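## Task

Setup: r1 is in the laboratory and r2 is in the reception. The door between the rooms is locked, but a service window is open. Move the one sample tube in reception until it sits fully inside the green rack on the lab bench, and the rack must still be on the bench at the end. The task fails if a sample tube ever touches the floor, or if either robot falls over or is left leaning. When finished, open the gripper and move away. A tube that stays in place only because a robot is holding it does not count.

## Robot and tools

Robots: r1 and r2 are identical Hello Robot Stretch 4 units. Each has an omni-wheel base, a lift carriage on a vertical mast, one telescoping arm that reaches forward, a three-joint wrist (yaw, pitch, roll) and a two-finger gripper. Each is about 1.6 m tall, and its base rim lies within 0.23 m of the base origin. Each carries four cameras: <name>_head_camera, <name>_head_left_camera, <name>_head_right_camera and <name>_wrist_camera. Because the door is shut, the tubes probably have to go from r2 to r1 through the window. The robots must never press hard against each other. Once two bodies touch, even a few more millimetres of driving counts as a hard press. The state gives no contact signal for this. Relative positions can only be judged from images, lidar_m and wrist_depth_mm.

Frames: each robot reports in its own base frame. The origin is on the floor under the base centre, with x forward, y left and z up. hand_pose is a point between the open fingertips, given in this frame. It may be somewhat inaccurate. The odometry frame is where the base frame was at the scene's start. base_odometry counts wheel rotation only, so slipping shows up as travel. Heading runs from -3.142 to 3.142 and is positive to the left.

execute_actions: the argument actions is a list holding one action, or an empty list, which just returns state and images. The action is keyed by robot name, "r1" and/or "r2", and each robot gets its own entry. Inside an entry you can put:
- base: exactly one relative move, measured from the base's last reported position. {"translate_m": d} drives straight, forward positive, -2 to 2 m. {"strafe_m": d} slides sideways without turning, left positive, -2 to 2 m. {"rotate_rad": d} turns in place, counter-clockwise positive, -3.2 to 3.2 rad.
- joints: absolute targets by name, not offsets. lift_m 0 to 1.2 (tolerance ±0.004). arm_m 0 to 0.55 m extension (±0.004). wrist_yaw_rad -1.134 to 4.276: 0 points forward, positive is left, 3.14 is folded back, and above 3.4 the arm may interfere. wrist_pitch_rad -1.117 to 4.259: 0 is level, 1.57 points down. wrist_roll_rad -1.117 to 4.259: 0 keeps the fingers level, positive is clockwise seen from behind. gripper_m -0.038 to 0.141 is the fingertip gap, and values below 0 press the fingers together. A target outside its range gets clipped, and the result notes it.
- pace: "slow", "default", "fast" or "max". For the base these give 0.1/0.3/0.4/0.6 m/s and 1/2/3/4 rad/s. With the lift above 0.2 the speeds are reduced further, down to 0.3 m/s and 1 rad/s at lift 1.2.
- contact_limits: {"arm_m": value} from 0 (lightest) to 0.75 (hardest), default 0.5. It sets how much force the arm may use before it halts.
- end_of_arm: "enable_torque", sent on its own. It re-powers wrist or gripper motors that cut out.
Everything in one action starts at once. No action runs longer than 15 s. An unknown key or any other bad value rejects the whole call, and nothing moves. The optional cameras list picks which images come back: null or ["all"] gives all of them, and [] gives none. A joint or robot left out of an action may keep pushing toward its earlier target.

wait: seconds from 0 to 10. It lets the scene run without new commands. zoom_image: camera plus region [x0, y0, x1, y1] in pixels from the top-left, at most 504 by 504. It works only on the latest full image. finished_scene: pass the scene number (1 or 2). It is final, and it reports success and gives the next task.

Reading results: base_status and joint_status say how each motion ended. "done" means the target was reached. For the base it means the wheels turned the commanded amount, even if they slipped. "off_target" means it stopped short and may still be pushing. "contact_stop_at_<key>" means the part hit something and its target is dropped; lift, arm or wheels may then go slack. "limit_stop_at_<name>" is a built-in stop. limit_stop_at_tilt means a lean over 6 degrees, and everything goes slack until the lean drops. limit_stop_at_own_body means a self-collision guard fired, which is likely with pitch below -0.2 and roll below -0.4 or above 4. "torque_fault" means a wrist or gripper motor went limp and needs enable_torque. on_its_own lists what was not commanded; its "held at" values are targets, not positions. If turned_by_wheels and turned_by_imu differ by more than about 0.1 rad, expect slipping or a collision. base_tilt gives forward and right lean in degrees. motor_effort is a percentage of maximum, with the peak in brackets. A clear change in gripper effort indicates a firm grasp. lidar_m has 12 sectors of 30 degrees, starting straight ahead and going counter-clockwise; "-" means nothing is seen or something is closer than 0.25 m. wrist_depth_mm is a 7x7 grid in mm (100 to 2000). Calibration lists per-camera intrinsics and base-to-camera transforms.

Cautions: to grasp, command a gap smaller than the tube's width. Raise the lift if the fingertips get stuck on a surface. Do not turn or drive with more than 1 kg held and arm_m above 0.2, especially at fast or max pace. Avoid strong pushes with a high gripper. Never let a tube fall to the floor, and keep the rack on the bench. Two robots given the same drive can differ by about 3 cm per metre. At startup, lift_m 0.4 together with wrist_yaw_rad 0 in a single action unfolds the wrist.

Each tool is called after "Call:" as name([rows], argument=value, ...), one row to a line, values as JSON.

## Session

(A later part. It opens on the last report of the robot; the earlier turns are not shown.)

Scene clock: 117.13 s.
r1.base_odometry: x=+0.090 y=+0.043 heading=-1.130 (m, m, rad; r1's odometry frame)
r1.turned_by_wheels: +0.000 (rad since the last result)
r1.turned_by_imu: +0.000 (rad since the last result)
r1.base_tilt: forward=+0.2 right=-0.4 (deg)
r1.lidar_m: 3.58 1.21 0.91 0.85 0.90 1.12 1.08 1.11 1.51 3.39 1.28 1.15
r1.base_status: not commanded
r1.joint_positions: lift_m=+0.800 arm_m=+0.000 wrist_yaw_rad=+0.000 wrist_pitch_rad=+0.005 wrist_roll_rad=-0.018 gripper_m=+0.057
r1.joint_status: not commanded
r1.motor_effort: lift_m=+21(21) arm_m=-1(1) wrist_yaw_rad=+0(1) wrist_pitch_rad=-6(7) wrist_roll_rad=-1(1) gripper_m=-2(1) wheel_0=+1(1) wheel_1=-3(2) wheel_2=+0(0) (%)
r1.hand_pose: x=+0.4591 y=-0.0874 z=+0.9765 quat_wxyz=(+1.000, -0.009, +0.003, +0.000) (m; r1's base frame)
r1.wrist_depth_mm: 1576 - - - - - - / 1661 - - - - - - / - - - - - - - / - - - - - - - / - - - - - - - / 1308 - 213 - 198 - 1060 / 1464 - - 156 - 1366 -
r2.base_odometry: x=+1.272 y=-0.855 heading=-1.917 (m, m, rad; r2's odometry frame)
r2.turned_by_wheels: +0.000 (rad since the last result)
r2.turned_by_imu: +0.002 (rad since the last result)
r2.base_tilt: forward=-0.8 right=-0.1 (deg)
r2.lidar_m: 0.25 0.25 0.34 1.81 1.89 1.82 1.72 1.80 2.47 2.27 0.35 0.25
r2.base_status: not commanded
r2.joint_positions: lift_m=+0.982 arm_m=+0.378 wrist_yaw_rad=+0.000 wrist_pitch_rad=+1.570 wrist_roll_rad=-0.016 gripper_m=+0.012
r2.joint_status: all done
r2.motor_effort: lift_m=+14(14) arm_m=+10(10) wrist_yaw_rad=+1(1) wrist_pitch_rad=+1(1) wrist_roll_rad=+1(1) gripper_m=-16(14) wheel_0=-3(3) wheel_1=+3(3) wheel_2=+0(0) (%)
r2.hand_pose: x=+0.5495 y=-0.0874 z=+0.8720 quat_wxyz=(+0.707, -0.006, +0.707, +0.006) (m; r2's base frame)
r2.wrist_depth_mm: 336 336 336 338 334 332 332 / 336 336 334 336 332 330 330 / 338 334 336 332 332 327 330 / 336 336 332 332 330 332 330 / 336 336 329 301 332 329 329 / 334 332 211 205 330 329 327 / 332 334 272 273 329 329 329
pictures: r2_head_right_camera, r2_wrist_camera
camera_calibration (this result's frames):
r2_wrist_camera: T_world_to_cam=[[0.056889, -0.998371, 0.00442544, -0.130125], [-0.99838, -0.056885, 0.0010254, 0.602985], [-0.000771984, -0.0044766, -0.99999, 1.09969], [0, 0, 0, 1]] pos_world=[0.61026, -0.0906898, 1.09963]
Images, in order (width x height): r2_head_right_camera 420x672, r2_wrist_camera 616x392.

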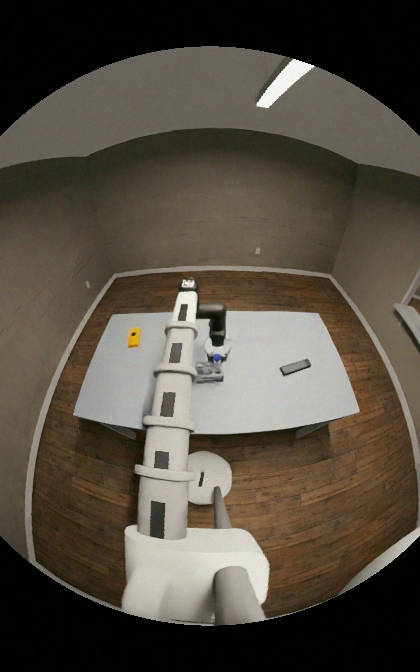

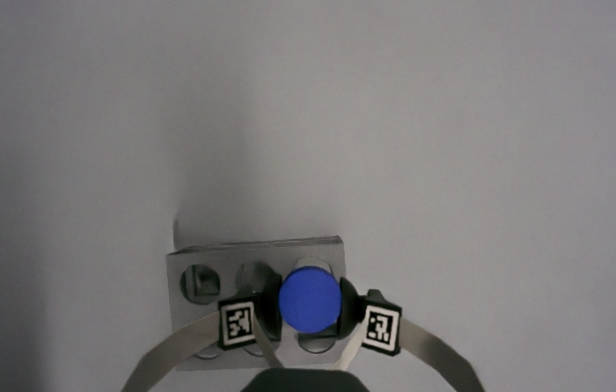

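Call:
execute_actions([
  {"r2": {"joints": {"lift_m": 1.05}}, "r1": {"base": {"strafe_m": 0.15}, "pace": "fast"}},
], cameras=["r2_head_right_camera", "r2_wrist_camera"])

Call:
zoom_image(camera="r2_head_right_camera", region=[180, 320, 260, 400])

Call:
zoom_image(camera="r2_wrist_camera", region=[180, 200, 440, 392])

Scene clock: 120.73 s.
r1.base_odometry: x=+0.226 y=+0.107 heading=-1.130 (m, m, rad; r1's odometry frame)
r1.turned_by_wheels: +0.000 (rad since the last result)
r1.turned_by_imu: +0.000 (rad since the last result)
r1.base_tilt: forward=+0.3 right=-0.3 (deg)
r1.lidar_m: 2.98 1.04 0.77 0.68 0.74 0.99 1.08 1.12 1.54 3.54 1.27 1.25
r1.base_status: done
r1.joint_positions: lift_m=+0.800 arm_m=+0.000 wrist_yaw_rad=+0.000 wrist_pitch_rad=+0.005 wrist_roll_rad=-0.018 gripper_m=+0.057
r1.joint_status: not commanded
r1.motor_effort: lift_m=+21(21) arm_m=-1(1) wrist_yaw_rad=+0(0) wrist_pitch_rad=-6(6) wrist_roll_rad=-2(1) gripper_m=-3(1) wheel_0=+1(9) wheel_1=-2(10) wheel_2=+0(1) (%)
r1.hand_pose: x=+0.4591 y=-0.0874 z=+0.9765 quat_wxyz=(+1.000, -0.009, +0.003, +0.000) (m; r1's base frame)
r1.wrist_depth_mm: 1336 - - - - - - / 1618 1983 - - - - - / - 1921 - - - - - / - 1863 - - - - - / - 1708 - - - - - / 1118 1756 213 - 198 - 1366 / 1255 1708 - 156 - - -
r2.base_odometry: x=+1.272 y=-0.855 heading=-1.917 (m, m, rad; r2's odometry frame)
r2.turned_by_wheels: +0.000 (rad since the last result)
r2.turned_by_imu: +0.001 (rad since the last result)
r2.base_tilt: forward=-0.8 right=+0.1 (deg)
r2.lidar_m: 0.25 0.25 0.31 1.81 1.88 1.83 1.73 1.80 2.46 2.29 0.34 0.25
r2.base_status: not commanded
r2.joint_positions: lift_m=+1.050 arm_m=+0.378 wrist_yaw_rad=+0.000 wrist_pitch_rad=+1.570 wrist_roll_rad=-0.016 gripper_m=+0.012
r2.joint_status: all done
r2.motor_effort: lift_m=+22(24) arm_m=+10(9) wrist_yaw_rad=-2(2) wrist_pitch_rad=+1(0) wrist_roll_rad=+1(3) gripper_m=-16(15) wheel_0=-3(3) wheel_1=+3(4) wheel_2=+0(0) (%)
r2.hand_pose: x=+0.5495 y=-0.0874 z=+0.9394 quat_wxyz=(+0.707, -0.006, +0.707, +0.006) (m; r2's base frame)
r2.wrist_depth_mm: 404 402 402 402 402 399 394 / 407 402 402 404 402 402 399 / 404 407 402 402 397 399 397 / 402 402 399 402 399 399 397 / 404 402 394 342 399 397 399 / 402 399 212 206 394 397 394 / 399 402 402 397 397 394 392
pictures: r2_head_right_camera, r2_wrist_camera
camera_calibration (this result's frames):
r2_wrist_camera: T_world_to_cam=[[0.056889, -0.998371, 0.00442542, -0.130424], [-0.99838, -0.056885, 0.00102563, 0.602918], [-0.000772222, -0.0044766, -0.99999, 1.16707], [0, 0, 0, 1]] pos_world=[0.610262, -0.0906898, 1.16702]
Images, in order (width x height): r2_head_right_camera 420x672, r2_wrist_camera 616x392.

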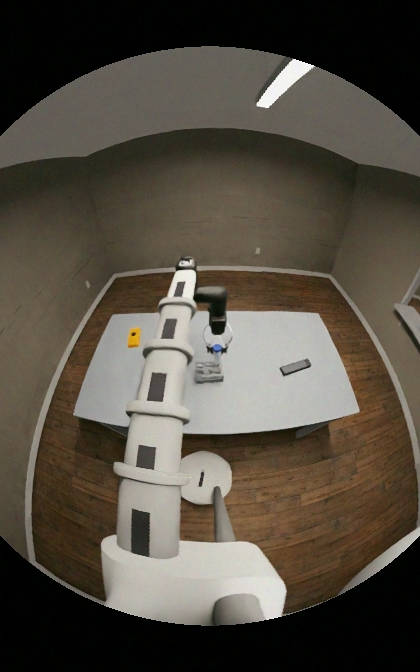

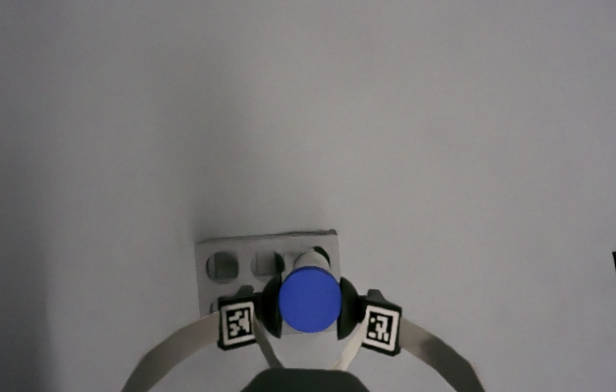

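Region (180, 320, 260, 400) of r2_head_right_camera's 420x672 image, scaled by 6.300, with more detail than that image has.

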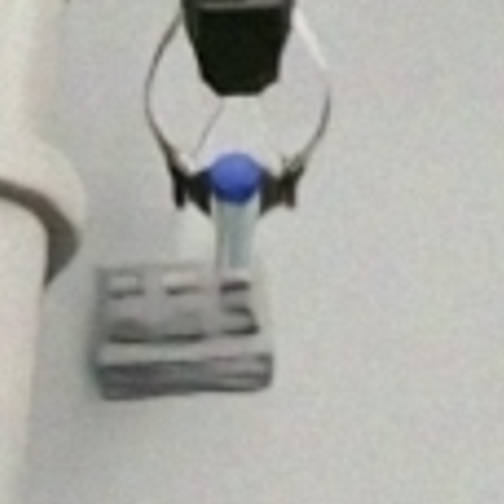

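Region (180, 200, 440, 392) of r2_wrist_camera's 616x392 image, scaled by 1.938; it fills the top 372 rows of this view, and the rest is white.

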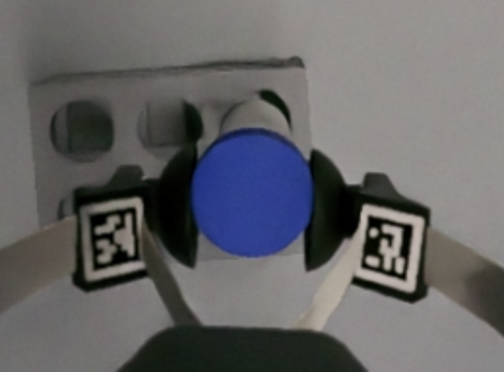

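Call:
execute_actions([
  {"r2": {"base": {"translate_m": -0.1}, "joints": {"arm_m": 0.2, "lift_m": 1.07}, "pace": "fast"}, "r1": {"base": {"strafe_m": 0.1}, "pace": "fast"}},
], cameras=["r2_wrist_camera"])

Call:
execute_actions([
  {"r2": {"base": {"strafe_m": -1.9}, "joints": {"arm_m": 0.0}, "pace": "fast"}, "r1": {"base": {"translate_m": 1.31}, "pace": "fast"}},
], cameras=["r1_head_left_camera", "r2_head_camera", "r2_head_right_camera", "r2_wrist_camera"])

Scene clock: 129.43 s.
r1.base_odometry: x=+0.317 y=+0.149 heading=-1.130 (m, m, rad; r1's odometry frame)
r1.turned_by_wheels: +0.000 (rad since the last result)
r1.turned_by_imu: +0.000 (rad since the last result)
r1.base_tilt: forward=+0.4 right=-0.4 (deg)
r1.lidar_m: 1.71 0.92 0.65 0.58 0.62 0.91 1.08 1.11 1.52 3.64 1.30 1.36
r1.base_status: done
r1.joint_positions: lift_m=+0.800 arm_m=+0.000 wrist_yaw_rad=+0.000 wrist_pitch_rad=+0.005 wrist_roll_rad=-0.018 gripper_m=+0.057
r1.joint_status: not commanded
r1.motor_effort: lift_m=+21(21) arm_m=-1(0) wrist_yaw_rad=+0(0) wrist_pitch_rad=-6(7) wrist_roll_rad=+0(0) gripper_m=+0(4) wheel_0=+0(9) wheel_1=+0(11) wheel_2=+0(1) (%)
r1.hand_pose: x=+0.4591 y=-0.0874 z=+0.9765 quat_wxyz=(+1.000, -0.009, +0.003, +0.000) (m; r1's base frame)
r1.wrist_depth_mm: 1205 1756 - - - - - / - 1756 - - - - - / - 1808 - - - - - / - 1863 - - - - - / - 1756 - - - - - / 1138 1366 213 - 198 - - / 878 1499 - 156 - - -
r2.base_odometry: x=+1.306 y=-0.761 heading=-1.918 (m, m, rad; r2's odometry frame)
r2.turned_by_wheels: +0.000 (rad since the last result)
r2.turned_by_imu: +0.002 (rad since the last result)
r2.base_tilt: forward=-0.9 right=+0.0 (deg)
r2.lidar_m: 0.31 0.32 0.46 1.82 1.89 1.70 1.65 1.71 2.35 2.30 0.49 0.34
r2.base_status: done
r2.joint_positions: lift_m=+1.070 arm_m=+0.202 wrist_yaw_rad=+0.000 wrist_pitch_rad=+1.570 wrist_roll_rad=-0.016 gripper_m=+0.012
r2.joint_status: all done
r2.motor_effort: lift_m=+21(24) arm_m=-9(9) wrist_yaw_rad=-1(2) wrist_pitch_rad=-1(0) wrist_roll_rad=+3(2) gripper_m=-14(16) wheel_0=-3(9) wheel_1=-5(12) wheel_2=+4(16) (%)
r2.hand_pose: x=+0.3726 y=-0.0874 z=+0.9595 quat_wxyz=(+0.707, -0.006, +0.707, +0.005) (m; r2's base frame)
r2.wrist_depth_mm: 430 424 418 392 421 418 418 / 427 427 424 424 421 421 418 / 424 424 421 418 418 418 418 / 427 424 421 418 418 421 415 / 427 424 424 424 415 418 413 / 1205 1182 211 206 1182 1182 1160 / 1182 1138 976 946 1182 1160 1138
pictures: r2_wrist_camera
camera_calibration (this result's frames):
r2_wrist_camera: T_world_to_cam=[[0.0564769, -0.998394, 0.00440133, -0.120277], [-0.998403, -0.056471, 0.00144933, 0.425968], [-0.00119846, -0.00447616, -0.999989, 1.18715], [0, 0, 0, 1]] pos_world=[0.433503, -0.0907151, 1.18705]
Images, in order (width x height): r2_wrist_camera 616x392.

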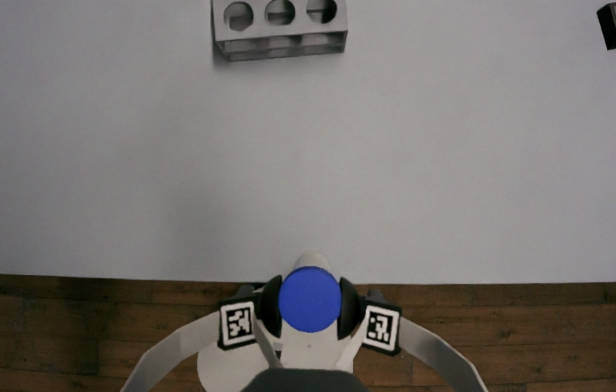

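Scene clock: 136.37 s.
r1.base_odometry: x=+0.876 y=-1.035 heading=-1.130 (m, m, rad; r1's odometry frame)
r1.turned_by_wheels: +0.000 (rad since the last result)
r1.turned_by_imu: -0.002 (rad since the last result)
r1.base_tilt: forward=+0.5 right=-0.4 (deg)
r1.lidar_m: 2.33 0.64 0.45 0.41 0.44 0.91 2.38 2.49 0.97 0.93 0.97 2.42
r1.base_status: done
r1.joint_positions: lift_m=+0.800 arm_m=+0.000 wrist_yaw_rad=+0.000 wrist_pitch_rad=+0.005 wrist_roll_rad=-0.018 gripper_m=+0.057
r1.joint_status: not commanded
r1.motor_effort: lift_m=+21(21) arm_m=-1(1) wrist_yaw_rad=+1(0) wrist_pitch_rad=-7(6) wrist_roll_rad=-1(2) gripper_m=-3(3) wheel_0=+0(6) wheel_1=+0(7) wheel_2=+1(11) (%)
r1.hand_pose: x=+0.4591 y=-0.0874 z=+0.9765 quat_wxyz=(+1.000, -0.009, +0.003, +0.000) (m; r1's base frame)
r1.wrist_depth_mm: 1160 1808 - - - - - / 1182 1756 - - - - - / 1138 1808 - - - - - / 1138 1708 - - - - - / 1138 1661 - - - - - / 1118 1661 213 - 199 - - / 1118 1537 - 156 - - -
r2.base_odometry: x=-0.480 y=-0.115 heading=-1.918 (m, m, rad; r2's odometry frame)
r2.turned_by_wheels: +0.000 (rad since the last result)
r2.turned_by_imu: -0.005 (rad since the last result)
r2.base_tilt: forward=-0.8 right=+0.1 (deg)
r2.lidar_m: 1.33 1.51 1.10 1.34 2.36 1.67 1.60 0.79 0.59 0.54 0.57 0.56
r2.base_status: done
r2.joint_positions: lift_m=+1.070 arm_m=+0.003 wrist_yaw_rad=+0.000 wrist_pitch_rad=+1.570 wrist_roll_rad=-0.016 gripper_m=+0.012
r2.joint_status: all done
joint sent to its limit — the command would take r2.arm_m past its lower limit, so that joint was sent only as far as its limit.
r2.motor_effort: lift_m=+21(21) arm_m=-9(10) wrist_yaw_rad=+0(3) wrist_pitch_rad=-1(0) wrist_roll_rad=+1(1) gripper_m=-15(15) wheel_0=+0(11) wheel_1=-5(13) wheel_2=+0(2) (%)
r2.hand_pose: x=+0.1743 y=-0.0874 z=+0.9595 quat_wxyz=(+0.707, -0.006, +0.707, +0.006) (m; r2's base frame)
r2.wrist_depth_mm: 1182 1205 1160 1182 1182 1060 750 / 1205 1205 1182 1182 1160 1078 732 / 1205 1182 1229 1182 1160 1098 741 / 1160 1205 1160 1182 1138 1078 750 / 1205 1182 960 960 1205 1098 750 / 1182 1160 213 205 1160 1060 732 / 1160 1182 1160 732 1182 931 741
pictures: r1_head_left_camera, r2_head_camera, r2_head_right_camera, r2_wrist_camera
camera_calibration (this result's frames):
r2_wrist_camera: T_world_to_cam=[[0.056544, -0.99839, 0.00440948, -0.109096], [-0.9984, -0.0565388, 0.00130604, 0.2281], [-0.00105463, -0.00447627, -0.999989, 1.18689], [0, 0, 0, 1]] pos_world=[0.235156, -0.090711, 1.18706]
Images, in order (width x height): r1_head_left_camera 420x672, r2_head_camera 420x560, r2_head_right_camera 420x672, r2_wrist_camera 616x392.

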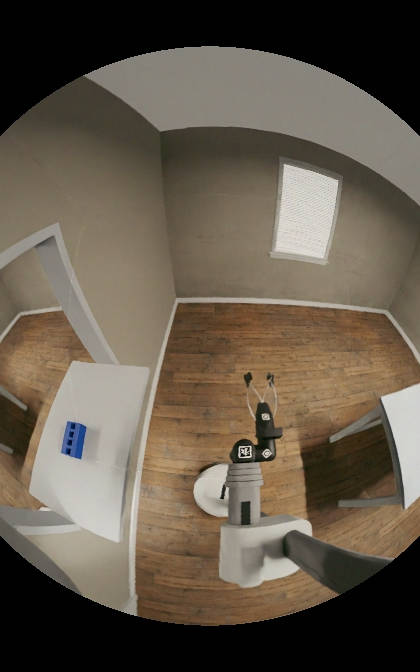

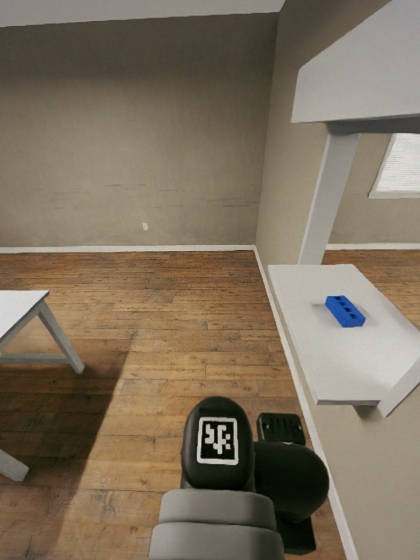

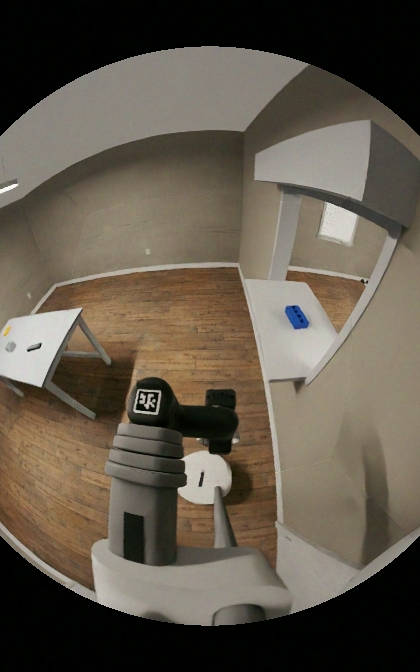

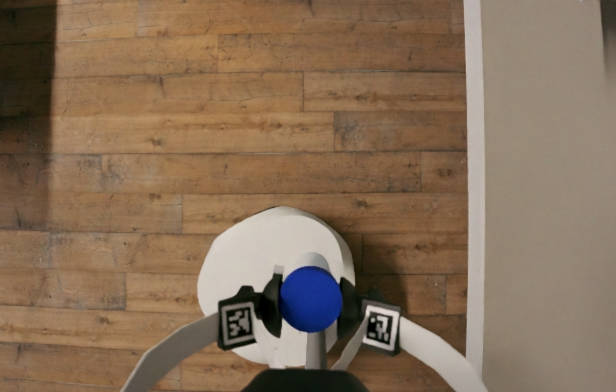

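Call:
zoom_image(camera="r2_head_camera", region=[300, 270, 400, 350])

Call:
zoom_image(camera="r1_head_left_camera", region=[30, 400, 130, 480])

Region (300, 270, 400, 350) of r2_head_camera's 420x560 image, scaled by 5.040, with more detail than that image has; it fills the top 403 rows of this view, and the rest is white.

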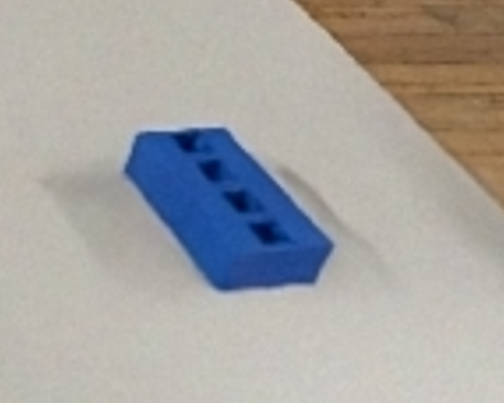

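Region (30, 400, 130, 480) of r1_head_left_camera's 420x672 image, scaled by 5.040, with more detail than that image has; it fills the top 403 rows of this view, and the rest is white.

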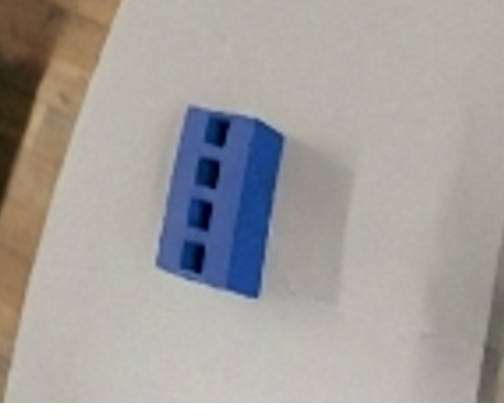

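Call:
execute_actions([
  {"r2": {"base": {"translate_m": 0.98}, "pace": "fast"}, "r1": {"base": {"rotate_rad": 1.58}, "joints": {"wrist_pitch_rad": 0.25}, "pace": "fast"}},
], cameras=["r1_head_camera", "r1_wrist_camera", "r2_head_right_camera"])

Call:
execute_actions([
  {"r2": {"base": {"rotate_rad": -1.59}, "pace": "fast"}},
], cameras=["r1_wrist_camera", "r2_head_camera", "r2_head_right_camera", "r2_wrist_camera"])

Scene clock: 147.77 s.
r1.base_odometry: x=+0.876 y=-1.035 heading=+0.450 (m, m, rad; r1's odometry frame)
r1.turned_by_wheels: +1.580 (rad since the last result)
r1.turned_by_imu: +1.589 (rad since the last result)
r1.base_tilt: forward=+0.3 right=-0.4 (deg)
r1.lidar_m: 0.42 0.45 0.92 2.39 2.48 1.02 0.94 0.99 2.43 2.33 0.63 0.45
r1.base_status: done
r1.joint_positions: lift_m=+0.800 arm_m=+0.000 wrist_yaw_rad=+0.000 wrist_pitch_rad=+0.252 wrist_roll_rad=-0.018 gripper_m=+0.057
r1.joint_status: all done
r1.motor_effort: lift_m=+21(21) arm_m=-1(0) wrist_yaw_rad=+0(0) wrist_pitch_rad=-6(3) wrist_roll_rad=-2(1) gripper_m=-1(1) wheel_0=+1(5) wheel_1=+0(8) wheel_2=+1(8) (%)
r1.hand_pose: x=+0.4500 y=-0.0874 z=+0.9063 quat_wxyz=(+0.992, -0.009, +0.126, +0.001) (m; r1's base frame)
r1.wrist_depth_mm: - - - - - - - / - - - - - - - / - - - - - - - / 554 - - - - - - / 549 715 691 564 554 634 615 / 500 508 213 484 198 462 455 / 402 394 357 156 368 340 362
r2.base_odometry: x=-0.814 y=-1.036 heading=-1.918 (m, m, rad; r2's odometry frame)
r2.turned_by_wheels: +0.001 (rad since the last result)
r2.turned_by_imu: +0.002 (rad since the last result)
r2.base_tilt: forward=-0.8 right=+0.1 (deg)
r2.lidar_m: 2.04 2.19 2.98 1.03 1.09 2.70 2.37 0.46 0.34 0.31 0.34 0.48
r2.base_status: done
r2.joint_positions: lift_m=+1.070 arm_m=+0.003 wrist_yaw_rad=+0.000 wrist_pitch_rad=+1.570 wrist_roll_rad=-0.016 gripper_m=+0.012
r2.joint_status: not commanded
r2.motor_effort: lift_m=+21(21) arm_m=-9(9) wrist_yaw_rad=-1(1) wrist_pitch_rad=+1(0) wrist_roll_rad=+1(3) gripper_m=-15(15) wheel_0=+4(8) wheel_1=+5(10) wheel_2=-3(16) (%)
r2.hand_pose: x=+0.1743 y=-0.0874 z=+0.9595 quat_wxyz=(+0.707, -0.006, +0.707, +0.006) (m; r2's base frame)
r2.wrist_depth_mm: 1205 1205 1205 1182 1182 1025 535 / 1182 1182 1182 1182 1205 1025 413 / 1182 1182 1182 1182 1182 1042 407 / 1205 1182 1182 1182 1160 1060 410 / 1182 1160 976 960 1182 1042 413 / 1205 1205 212 206 1160 1060 410 / 1182 1182 1160 732 1160 904 410
pictures: r1_head_camera, r1_wrist_camera, r2_head_right_camera
camera_calibration (this result's frames):
r1_wrist_camera: T_world_to_cam=[[0.0232429, -0.999567, -0.0180697, -0.0739596], [-0.221648, 0.0124724, -0.975047, 1.04852], [0.97485, 0.026668, -0.221262, -0.0148802], [0, 0, 0, 1]] pos_world=[0.248628, -0.0866083, 1.01773]
Images, in order (width x height): r1_head_camera 420x560, r1_wrist_camera 616x392, r2_head_right_camera 420x672.

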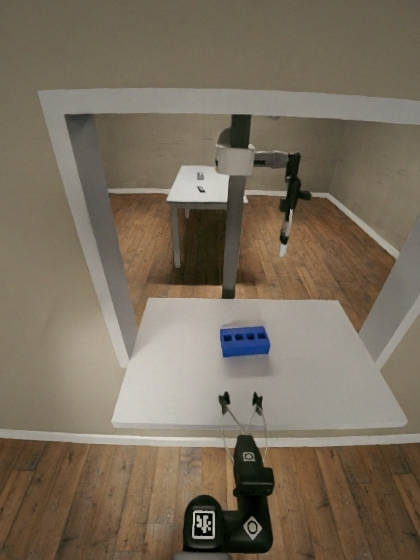

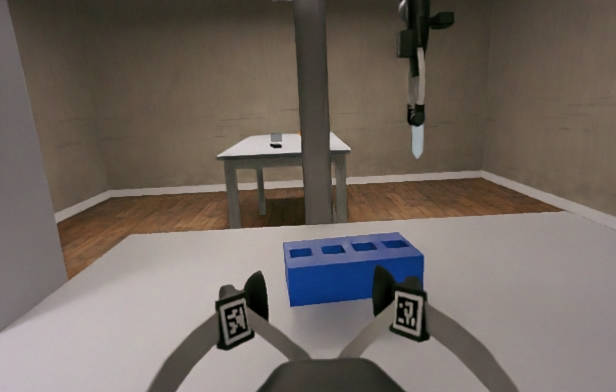

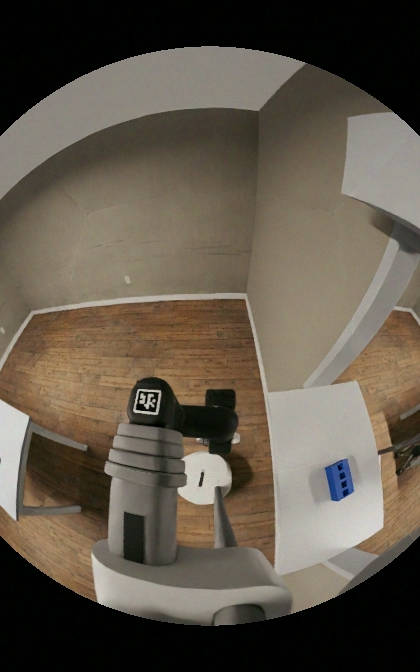

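Scene clock: 150.20 s.
r1.base_odometry: x=+0.876 y=-1.035 heading=+0.450 (m, m, rad; r1's odometry frame)
r1.turned_by_wheels: +0.000 (rad since the last result)
r1.turned_by_imu: +0.000 (rad since the last result)
r1.base_tilt: forward=+0.4 right=-0.3 (deg)
r1.lidar_m: 0.42 0.44 0.92 2.41 2.48 1.02 0.96 0.97 2.40 2.32 0.62 0.45
r1.base_status: not commanded
r1.joint_positions: lift_m=+0.800 arm_m=+0.000 wrist_yaw_rad=+0.000 wrist_pitch_rad=+0.252 wrist_roll_rad=-0.018 gripper_m=+0.057
r1.joint_status: not commanded
r1.motor_effort: lift_m=+21(21) arm_m=-1(1) wrist_yaw_rad=+0(0) wrist_pitch_rad=-6(6) wrist_roll_rad=-1(2) gripper_m=-2(3) wheel_0=+1(1) wheel_1=+0(0) wheel_2=+1(1) (%)
r1.hand_pose: x=+0.4500 y=-0.0874 z=+0.9063 quat_wxyz=(+0.992, -0.009, +0.126, +0.001) (m; r1's base frame)
r1.wrist_depth_mm: - - - - - - - / - - - - - - - / - - - - - - - / 554 - - - - - - / 554 715 683 564 554 627 615 / 500 508 213 480 198 462 455 / 402 394 357 156 368 340 362
r2.base_odometry: x=-0.814 y=-1.036 heading=+2.777 (m, m, rad; r2's odometry frame)
r2.turned_by_wheels: -1.589 (rad since the last result)
r2.turned_by_imu: -1.570 (rad since the last result)
r2.base_tilt: forward=-0.9 right=+0.1 (deg)
r2.lidar_m: 0.31 0.32 0.46 1.90 2.19 2.91 1.04 1.10 2.70 2.56 0.51 0.31
r2.base_status: done
r2.joint_positions: lift_m=+1.070 arm_m=+0.003 wrist_yaw_rad=+0.000 wrist_pitch_rad=+1.570 wrist_roll_rad=-0.016 gripper_m=+0.012
r2.joint_status: not commanded
r2.motor_effort: lift_m=+20(21) arm_m=-9(9) wrist_yaw_rad=-2(0) wrist_pitch_rad=-1(2) wrist_roll_rad=+1(2) gripper_m=-16(15) wheel_0=+4(8) wheel_1=+6(11) wheel_2=+6(11) (%)
r2.hand_pose: x=+0.1743 y=-0.0874 z=+0.9596 quat_wxyz=(+0.707, -0.006, +0.707, +0.006) (m; r2's base frame)
r2.wrist_depth_mm: 421 421 418 418 413 415 413 / 421 421 418 413 413 415 413 / 1229 1182 1182 1160 1160 1160 1182 / 1229 1205 1205 1160 1205 1160 1160 / 1160 1182 976 976 1182 1182 1182 / 1160 1160 212 205 1160 1160 1160 / 1182 1182 1182 723 1160 1182 1182
pictures: r1_wrist_camera, r2_head_camera, r2_head_right_camera, r2_wrist_camera
camera_calibration (this result's frames):
r1_wrist_camera: T_world_to_cam=[[0.0232429, -0.999567, -0.0180696, -0.0739597], [-0.221648, 0.0124723, -0.975047, 1.04852], [0.97485, 0.026668, -0.221262, -0.0148801], [0, 0, 0, 1]] pos_world=[0.248628, -0.0866083, 1.01773]
r2_wrist_camera: T_world_to_cam=[[0.0568032, -0.998376, 0.00441623, -0.109148], [-0.998385, -0.0567985, 0.00118738, 0.228212], [-0.000934614, -0.00447654, -0.99999, 1.18697], [0, 0, 0, 1]] pos_world=[0.235153, -0.0906951, 1.18717]
Images, in order (width x height): r1_wrist_camera 616x392, r2_head_camera 420x560, r2_head_right_camera 420x672, r2_wrist_camera 616x392.

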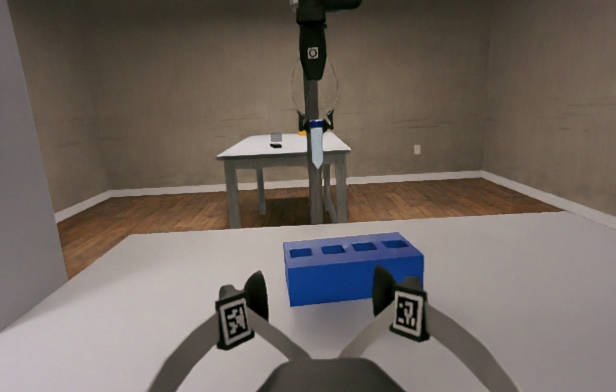

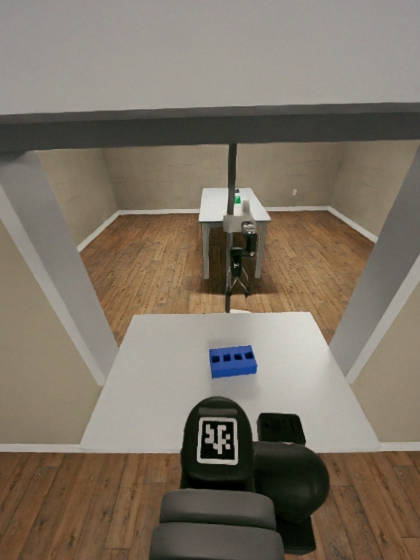

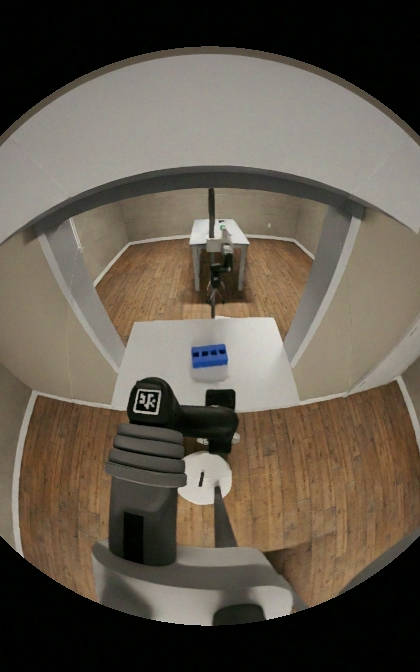

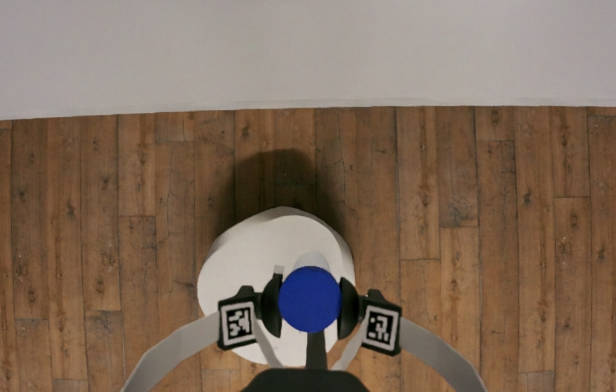

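Call:
execute_actions([
  {"r2": {"base": {"translate_m": 0.06}, "joints": {"arm_m": 0.34}, "pace": "fast"}},
], cameras=["r1_wrist_camera", "r2_head_right_camera", "r2_wrist_camera"])

Scene clock: 153.57 s.
r1.base_odometry: x=+0.876 y=-1.035 heading=+0.450 (m, m, rad; r1's odometry frame)
r1.turned_by_wheels: +0.000 (rad since the last result)
r1.turned_by_imu: +0.000 (rad since the last result)
r1.base_tilt: forward=+0.4 right=-0.3 (deg)
r1.lidar_m: 0.42 0.45 0.93 2.41 2.49 1.02 0.95 0.99 2.43 2.33 0.62 0.44
r1.base_status: not commanded
r1.joint_positions: lift_m=+0.800 arm_m=+0.000 wrist_yaw_rad=+0.000 wrist_pitch_rad=+0.252 wrist_roll_rad=-0.018 gripper_m=+0.057
r1.joint_status: not commanded
r1.motor_effort: lift_m=+20(20) arm_m=-1(1) wrist_yaw_rad=+1(0) wrist_pitch_rad=-5(5) wrist_roll_rad=+0(0) gripper_m=-1(3) wheel_0=+1(1) wheel_1=+0(0) wheel_2=+1(1) (%)
r1.hand_pose: x=+0.4500 y=-0.0874 z=+0.9063 quat_wxyz=(+0.992, -0.009, +0.126, +0.001) (m; r1's base frame)
r1.wrist_depth_mm: - - - 517 - - - / - - - - - - - / - - - - - - - / 554 - - - - - - / 549 715 683 564 554 627 615 / 504 508 213 480 198 462 455 / 404 394 355 156 370 340 362
r2.base_odometry: x=-0.869 y=-1.015 heading=+2.777 (m, m, rad; r2's odometry frame)
r2.turned_by_wheels: +0.000 (rad since the last result)
r2.turned_by_imu: +0.001 (rad since the last result)
r2.base_tilt: forward=-0.7 right=+0.2 (deg)
r2.lidar_m: 0.25 0.27 0.37 1.68 2.19 2.91 1.11 1.15 2.72 2.20 0.41 0.28
r2.base_status: done
r2.joint_positions: lift_m=+1.070 arm_m=+0.338 wrist_yaw_rad=+0.000 wrist_pitch_rad=+1.570 wrist_roll_rad=-0.016 gripper_m=+0.012
r2.joint_status: all done
r2.motor_effort: lift_m=+20(20) arm_m=+10(12) wrist_yaw_rad=-1(0) wrist_pitch_rad=+1(0) wrist_roll_rad=+0(2) gripper_m=-16(15) wheel_0=+3(9) wheel_1=+4(10) wheel_2=-5(15) (%)
r2.hand_pose: x=+0.5095 y=-0.0874 z=+0.9596 quat_wxyz=(+0.707, -0.006, +0.707, +0.006) (m; r2's base frame)
r2.wrist_depth_mm: 421 418 415 410 415 413 410 / 424 415 415 413 415 410 413 / 415 415 415 415 407 410 407 / 418 413 366 362 413 410 415 / 421 415 364 359 413 413 410 / 418 413 211 206 413 407 404 / 415 415 410 413 407 407 407
pictures: r1_wrist_camera, r2_head_right_camera, r2_wrist_camera
camera_calibration (this result's frames):
r1_wrist_camera: T_world_to_cam=[[0.0232427, -0.999567, -0.0180696, -0.0739596], [-0.221648, 0.0124724, -0.975047, 1.04852], [0.97485, 0.0266678, -0.221262, -0.0148801], [0, 0, 0, 1]] pos_world=[0.248628, -0.0866084, 1.01773]
r2_wrist_camera: T_world_to_cam=[[0.0570727, -0.99836, 0.00443023, -0.128337], [-0.99837, -0.057069, 0.000941729, 0.563055], [-0.000687355, -0.00447676, -0.99999, 1.18716], [0, 0, 0, 1]] pos_world=[0.570277, -0.0906786, 1.18719]
Images, in order (width x height): r1_wrist_camera 616x392, r2_head_right_camera 420x672, r2_wrist_camera 616x392.

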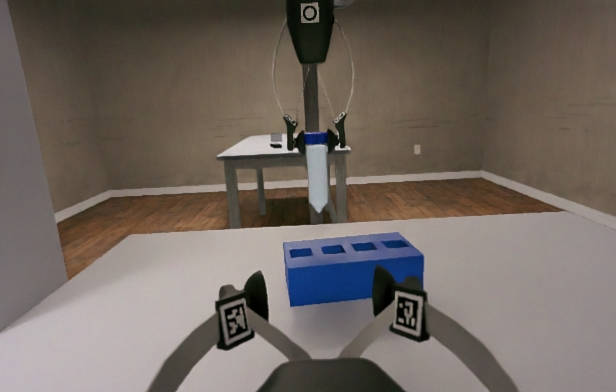

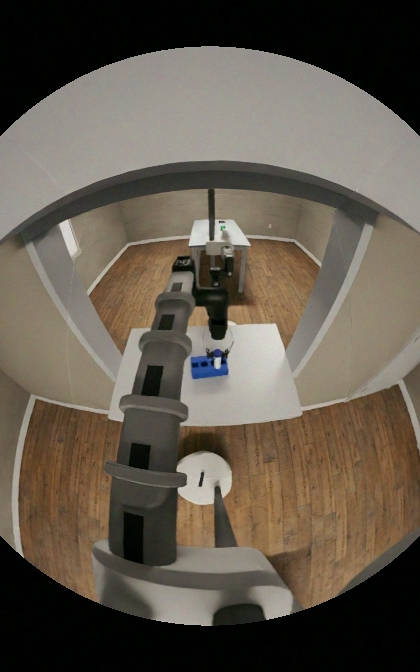

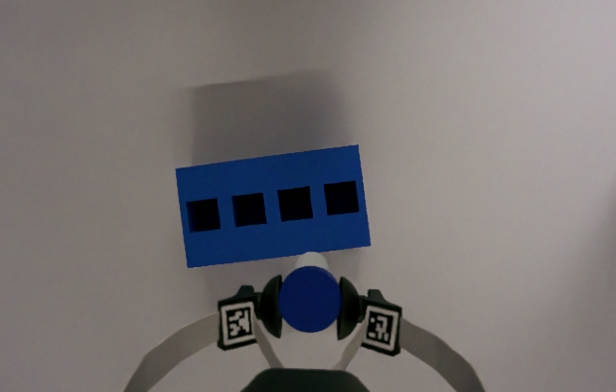

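Call:
zoom_image(camera="r2_wrist_camera", region=[220, 140, 400, 280])

Call:
zoom_image(camera="r1_wrist_camera", region=[250, 100, 450, 280])

Region (220, 140, 400, 280) of r2_wrist_camera's 616x392 image, scaled by 2.800.

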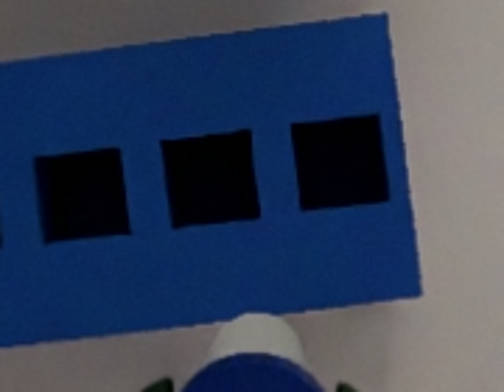

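Region (250, 100, 450, 280) of r1_wrist_camera's 616x392 image, scaled by 2.520; it fills the top 454 rows of this view, and the rest is white.

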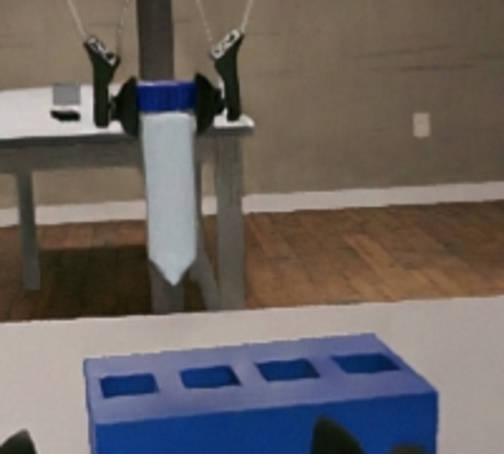

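Call:
execute_actions([
  {"r2": {"base": {"strafe_m": 0.016}, "joints": {"arm_m": 0.39, "lift_m": 1.045}}},
], cameras=["r1_wrist_camera", "r2_head_right_camera", "r2_wrist_camera"])

Call:
zoom_image(camera="r2_wrist_camera", region=[200, 190, 420, 350])

Call:
zoom_image(camera="r1_wrist_camera", region=[250, 120, 450, 300])

Scene clock: 163.87 s.
r1.base_odometry: x=+0.876 y=-1.035 heading=+0.450 (m, m, rad; r1's odometry frame)
r1.turned_by_wheels: +0.000 (rad since the last result)
r1.turned_by_imu: +0.000 (rad since the last result)
r1.base_tilt: forward=+0.4 right=-0.2 (deg)
r1.lidar_m: 0.42 0.44 0.92 2.40 2.50 1.01 0.94 0.98 2.41 2.33 0.61 0.45
r1.base_status: not commanded
r1.joint_positions: lift_m=+0.800 arm_m=+0.000 wrist_yaw_rad=+0.000 wrist_pitch_rad=+0.252 wrist_roll_rad=-0.018 gripper_m=+0.057
r1.joint_status: not commanded
r1.motor_effort: lift_m=+21(20) arm_m=+0(1) wrist_yaw_rad=+0(0) wrist_pitch_rad=-6(5) wrist_roll_rad=-1(2) gripper_m=-2(3) wheel_0=+1(1) wheel_1=-1(0) wheel_2=+1(1) (%)
r1.hand_pose: x=+0.4500 y=-0.0874 z=+0.9063 quat_wxyz=(+0.992, -0.009, +0.126, +0.001) (m; r1's base frame)
r1.wrist_depth_mm: - - - 462 - - - / - - - - - - - / - - - - - - - / 554 - - - - - - / 549 715 683 564 549 627 615 / 500 508 213 480 198 462 455 / 402 394 357 156 370 340 362
r2.base_odometry: x=-0.875 y=-1.029 heading=+2.777 (m, m, rad; r2's odometry frame)
r2.turned_by_wheels: +0.000 (rad since the last result)
r2.turned_by_imu: +0.002 (rad since the last result)
r2.base_tilt: forward=-0.9 right=+0.0 (deg)
r2.lidar_m: 0.26 0.27 0.37 1.69 2.18 2.90 1.11 1.16 2.75 2.21 0.41 0.28
r2.base_status: done
r2.joint_positions: lift_m=+1.045 arm_m=+0.388 wrist_yaw_rad=+0.000 wrist_pitch_rad=+1.570 wrist_roll_rad=-0.016 gripper_m=+0.012
r2.joint_status: all done
r2.motor_effort: lift_m=+14(17) arm_m=+10(9) wrist_yaw_rad=-1(1) wrist_pitch_rad=+1(2) wrist_roll_rad=+1(2) gripper_m=-15(15) wheel_0=-4(10) wheel_1=+3(11) wheel_2=+0(3) (%)
r2.hand_pose: x=+0.5595 y=-0.0874 z=+0.9350 quat_wxyz=(+0.707, -0.006, +0.707, +0.006) (m; r2's base frame)
r2.wrist_depth_mm: 394 392 392 389 392 389 387 / 389 392 389 389 389 384 387 / 392 394 387 392 387 384 387 / 394 392 389 389 387 384 384 / 392 389 338 334 387 387 382 / 394 392 212 205 334 384 382 / 392 389 389 387 387 382 384
pictures: r1_wrist_camera, r2_head_right_camera, r2_wrist_camera
camera_calibration (this result's frames):
r1_wrist_camera: T_world_to_cam=[[0.0232429, -0.999567, -0.0180696, -0.0739597], [-0.221648, 0.0124723, -0.975047, 1.04852], [0.97485, 0.026668, -0.221262, -0.0148801], [0, 0, 0, 1]] pos_world=[0.248628, -0.0866083, 1.01773]
r2_wrist_camera: T_world_to_cam=[[0.0568778, -0.998371, 0.00442348, -0.130963], [-0.998381, -0.0568736, 0.00106051, 0.612835], [-0.000807201, -0.00447663, -0.99999, 1.16271], [0, 0, 0, 1]] pos_world=[0.62023, -0.0906905, 1.16263]
Images, in order (width x height): r1_wrist_camera 616x392, r2_head_right_camera 420x672, r2_wrist_camera 616x392.

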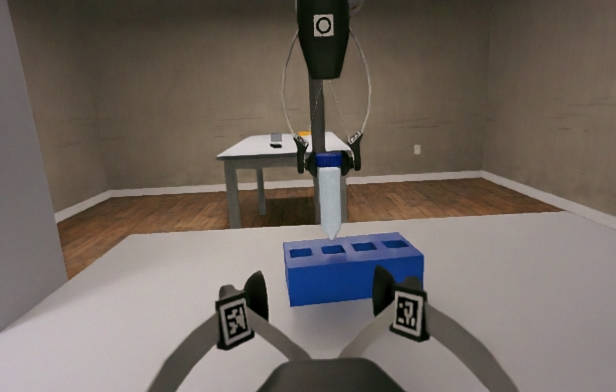

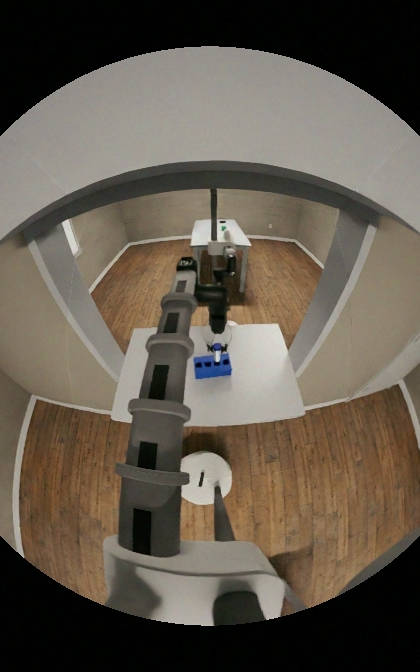

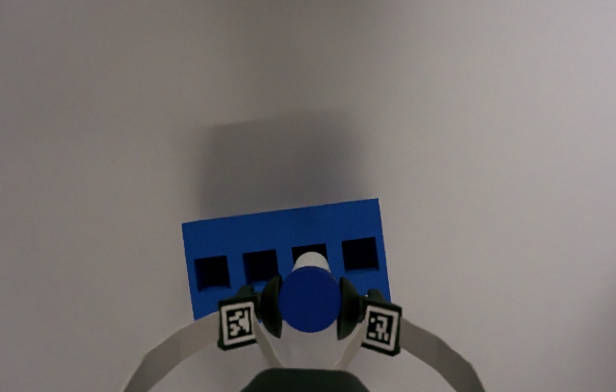

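Region (200, 190, 420, 350) of r2_wrist_camera's 616x392 image, scaled by 2.291; it fills the top 367 rows of this view, and the rest is white.

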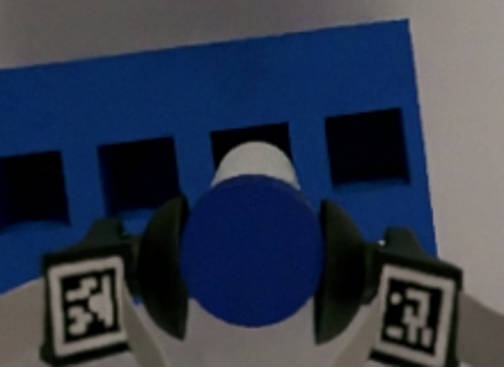

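Region (250, 120, 450, 300) of r1_wrist_camera's 616x392 image, scaled by 2.520; it fills the top 454 rows of this view, and the rest is white.

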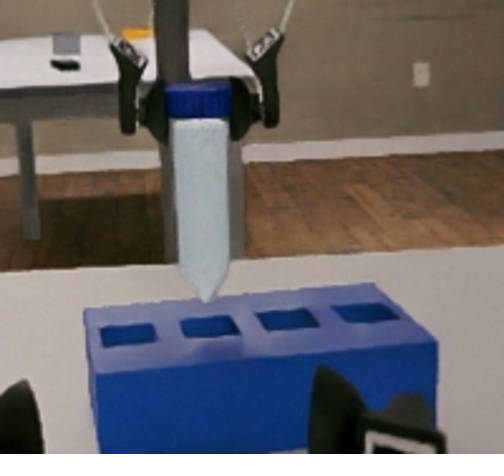

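Call:
execute_actions([
  {"r2": {"joints": {"lift_m": 0.995}, "pace": "slow"}},
], cameras=["r1_wrist_camera", "r2_wrist_camera"])

Call:
zoom_image(camera="r1_wrist_camera", region=[250, 120, 450, 300])

Scene clock: 168.20 s.
r1.base_odometry: x=+0.876 y=-1.035 heading=+0.450 (m, m, rad; r1's odometry frame)
r1.turned_by_wheels: +0.000 (rad since the last result)
r1.turned_by_imu: +0.000 (rad since the last result)
r1.base_tilt: forward=+0.4 right=-0.3 (deg)
r1.lidar_m: 0.42 0.45 0.91 2.41 2.48 1.01 0.95 0.98 2.41 2.33 0.63 0.45
r1.base_status: not commanded
r1.joint_positions: lift_m=+0.800 arm_m=+0.000 wrist_yaw_rad=+0.000 wrist_pitch_rad=+0.252 wrist_roll_rad=-0.018 gripper_m=+0.057
r1.joint_status: not commanded
r1.motor_effort: lift_m=+21(21) arm_m=-1(1) wrist_yaw_rad=+0(0) wrist_pitch_rad=-5(6) wrist_roll_rad=+0(0) gripper_m=-1(2) wheel_0=+1(0) wheel_1=+0(0) wheel_2=+1(1) (%)
r1.hand_pose: x=+0.4500 y=-0.0874 z=+0.9063 quat_wxyz=(+0.992, -0.009, +0.126, +0.001) (m; r1's base frame)
r1.wrist_depth_mm: - - - 459 - - - / - - - 480 - - - / - - - - - - - / 559 - - - - - - / 549 715 691 559 554 627 621 / 500 508 213 480 198 462 455 / 404 392 355 156 370 340 362
r2.base_odometry: x=-0.875 y=-1.029 heading=+2.777 (m, m, rad; r2's odometry frame)
r2.turned_by_wheels: +0.000 (rad since the last result)
r2.turned_by_imu: +0.002 (rad since the last result)
r2.base_tilt: forward=-0.8 right=+0.1 (deg)
r2.lidar_m: 0.25 0.27 0.36 1.69 2.18 2.88 1.08 1.16 2.74 2.21 0.40 0.28
r2.base_status: not commanded
r2.joint_positions: lift_m=+0.995 arm_m=+0.388 wrist_yaw_rad=+0.000 wrist_pitch_rad=+1.570 wrist_roll_rad=-0.016 gripper_m=+0.012
r2.joint_status: all done
r2.motor_effort: lift_m=+14(14) arm_m=+9(10) wrist_yaw_rad=+0(1) wrist_pitch_rad=-1(0) wrist_roll_rad=+0(3) gripper_m=-15(16) wheel_0=-4(5) wheel_1=+3(3) wheel_2=+0(0) (%)
r2.hand_pose: x=+0.5595 y=-0.0874 z=+0.8850 quat_wxyz=(+0.707, -0.006, +0.707, +0.006) (m; r2's base frame)
r2.wrist_depth_mm: 345 343 343 342 338 340 338 / 342 342 342 338 340 336 336 / 345 340 340 338 340 338 334 / 342 340 340 338 340 334 334 / 342 338 287 287 332 338 334 / 340 340 211 206 285 336 334 / 340 340 338 338 334 336 336
pictures: r1_wrist_camera, r2_wrist_camera
camera_calibration (this result's frames):
r1_wrist_camera: T_world_to_cam=[[0.0232428, -0.999567, -0.0180696, -0.0739596], [-0.221648, 0.0124724, -0.975047, 1.04852], [0.97485, 0.0266679, -0.221262, -0.0148801], [0, 0, 0, 1]] pos_world=[0.248628, -0.0866084, 1.01773]
r2_wrist_camera: T_world_to_cam=[[0.0568778, -0.998371, 0.00442348, -0.130742], [-0.998381, -0.0568736, 0.00106051, 0.61289], [-0.000807201, -0.00447663, -0.99999, 1.11271], [0, 0, 0, 1]] pos_world=[0.620232, -0.0906905, 1.11263]
Images, in order (width x height): r1_wrist_camera 616x392, r2_wrist_camera 616x392.

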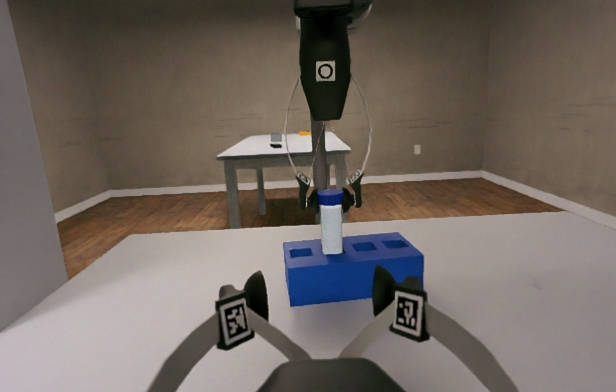

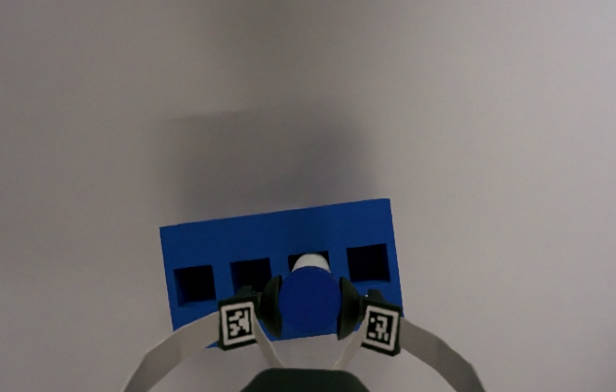

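Region (250, 120, 450, 300) of r1_wrist_camera's 616x392 image, scaled by 2.520; it fills the top 454 rows of this view, and the rest is white.

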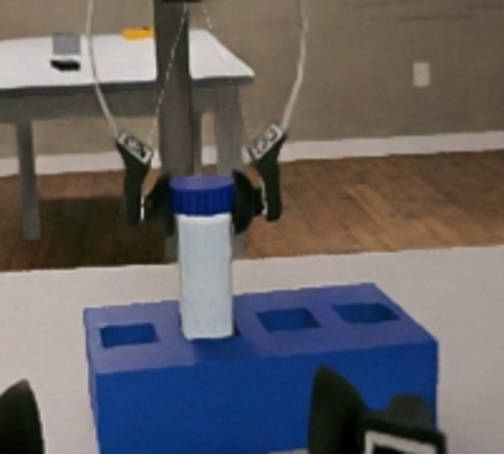

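Call:
execute_actions([
  {"r2": {"joints": {"gripper_m": 0.07}}, "r1": {"joints": {"lift_m": 0.97, "wrist_pitch_rad": 0.6, "gripper_m": 0.08}, "pace": "fast"}},
], cameras=["r1_wrist_camera", "r2_wrist_camera"])

Scene clock: 172.53 s.
r1.base_odometry: x=+0.876 y=-1.035 heading=+0.450 (m, m, rad; r1's odometry frame)
r1.turned_by_wheels: +0.000 (rad since the last result)
r1.turned_by_imu: +0.000 (rad since the last result)
r1.base_tilt: forward=+0.4 right=-0.3 (deg)
r1.lidar_m: 0.42 0.45 0.92 2.39 2.51 1.01 0.95 0.99 2.42 2.33 0.61 0.45
r1.base_status: not commanded
r1.joint_positions: lift_m=+0.970 arm_m=+0.000 wrist_yaw_rad=+0.000 wrist_pitch_rad=+0.602 wrist_roll_rad=-0.018 gripper_m=+0.080
r1.joint_status: all done
r1.motor_effort: lift_m=+21(23) arm_m=-1(1) wrist_yaw_rad=+0(0) wrist_pitch_rad=-5(6) wrist_roll_rad=+0(1) gripper_m=-1(2) wheel_0=+1(1) wheel_1=+0(0) wheel_2=+1(1) (%)
r1.hand_pose: x=+0.4085 y=-0.0874 z=+0.9848 quat_wxyz=(+0.955, -0.008, +0.296, +0.003) (m; r1's base frame)
r1.wrist_depth_mm: - - - 455 - - - / - - - - - - - / 559 - - - - - - / 554 778 732 609 640 683 676 / 549 603 591 564 574 564 559 / 530 504 214 488 212 480 473 / 445 436 418 152 421 407 413
r2.base_odometry: x=-0.875 y=-1.029 heading=+2.777 (m, m, rad; r2's odometry frame)
r2.turned_by_wheels: +0.000 (rad since the last result)
r2.turned_by_imu: +0.002 (rad since the last result)
r2.base_tilt: forward=-0.8 right=+0.1 (deg)
r2.lidar_m: 0.25 0.28 0.38 1.65 2.19 2.87 1.10 1.13 2.77 2.17 0.40 0.27
r2.base_status: not commanded
r2.joint_positions: lift_m=+0.995 arm_m=+0.388 wrist_yaw_rad=+0.000 wrist_pitch_rad=+1.570 wrist_roll_rad=-0.016 gripper_m=+0.070
r2.joint_status: all done
r2.motor_effort: lift_m=+14(14) arm_m=+10(9) wrist_yaw_rad=+0(2) wrist_pitch_rad=-1(2) wrist_roll_rad=+2(1) gripper_m=-3(14) wheel_0=-4(4) wheel_1=+3(3) wheel_2=+0(0) (%)
r2.hand_pose: x=+0.5595 y=-0.0874 z=+0.8850 quat_wxyz=(+0.707, -0.006, +0.707, +0.006) (m; r2's base frame)
r2.wrist_depth_mm: 343 342 340 340 340 338 336 / 347 342 338 340 338 338 338 / 343 342 338 338 338 338 336 / 342 342 340 338 334 338 336 / 340 342 286 285 332 336 336 / 340 340 213 219 214 332 334 / 342 340 338 245 336 336 334
pictures: r1_wrist_camera, r2_wrist_camera
camera_calibration (this result's frames):
r1_wrist_camera: T_world_to_cam=[[0.0156181, -0.999568, -0.0248985, -0.0617477], [-0.54238, 0.0124502, -0.840041, 1.11396], [0.839988, 0.0266243, -0.541951, 0.41391], [0, 0, 0, 1]] pos_world=[0.257473, -0.08661, 1.15855]
r2_wrist_camera: T_world_to_cam=[[0.0568782, -0.998371, 0.00442348, -0.130742], [-0.998381, -0.0568741, 0.00106051, 0.612891], [-0.000807199, -0.00447663, -0.99999, 1.11271], [0, 0, 0, 1]] pos_world=[0.620233, -0.0906905, 1.11263]
Images, in order (width x height): r1_wrist_camera 616x392, r2_wrist_camera 616x392.

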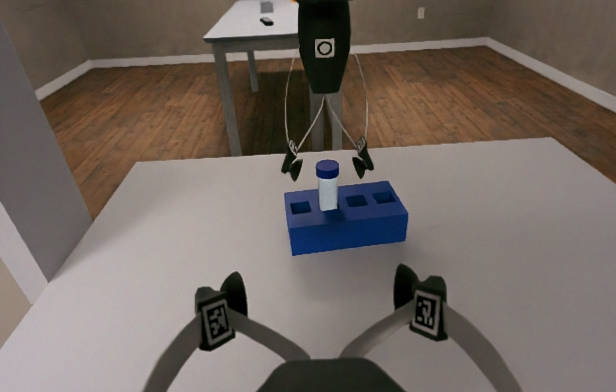

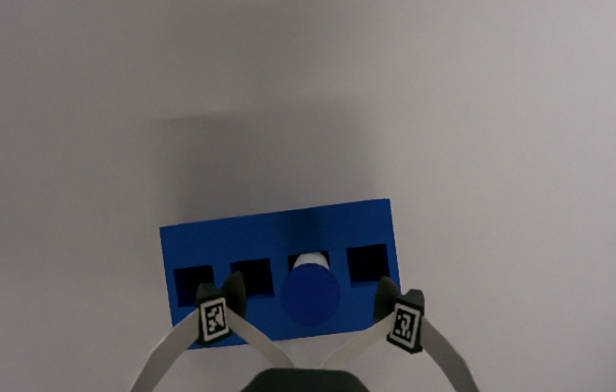

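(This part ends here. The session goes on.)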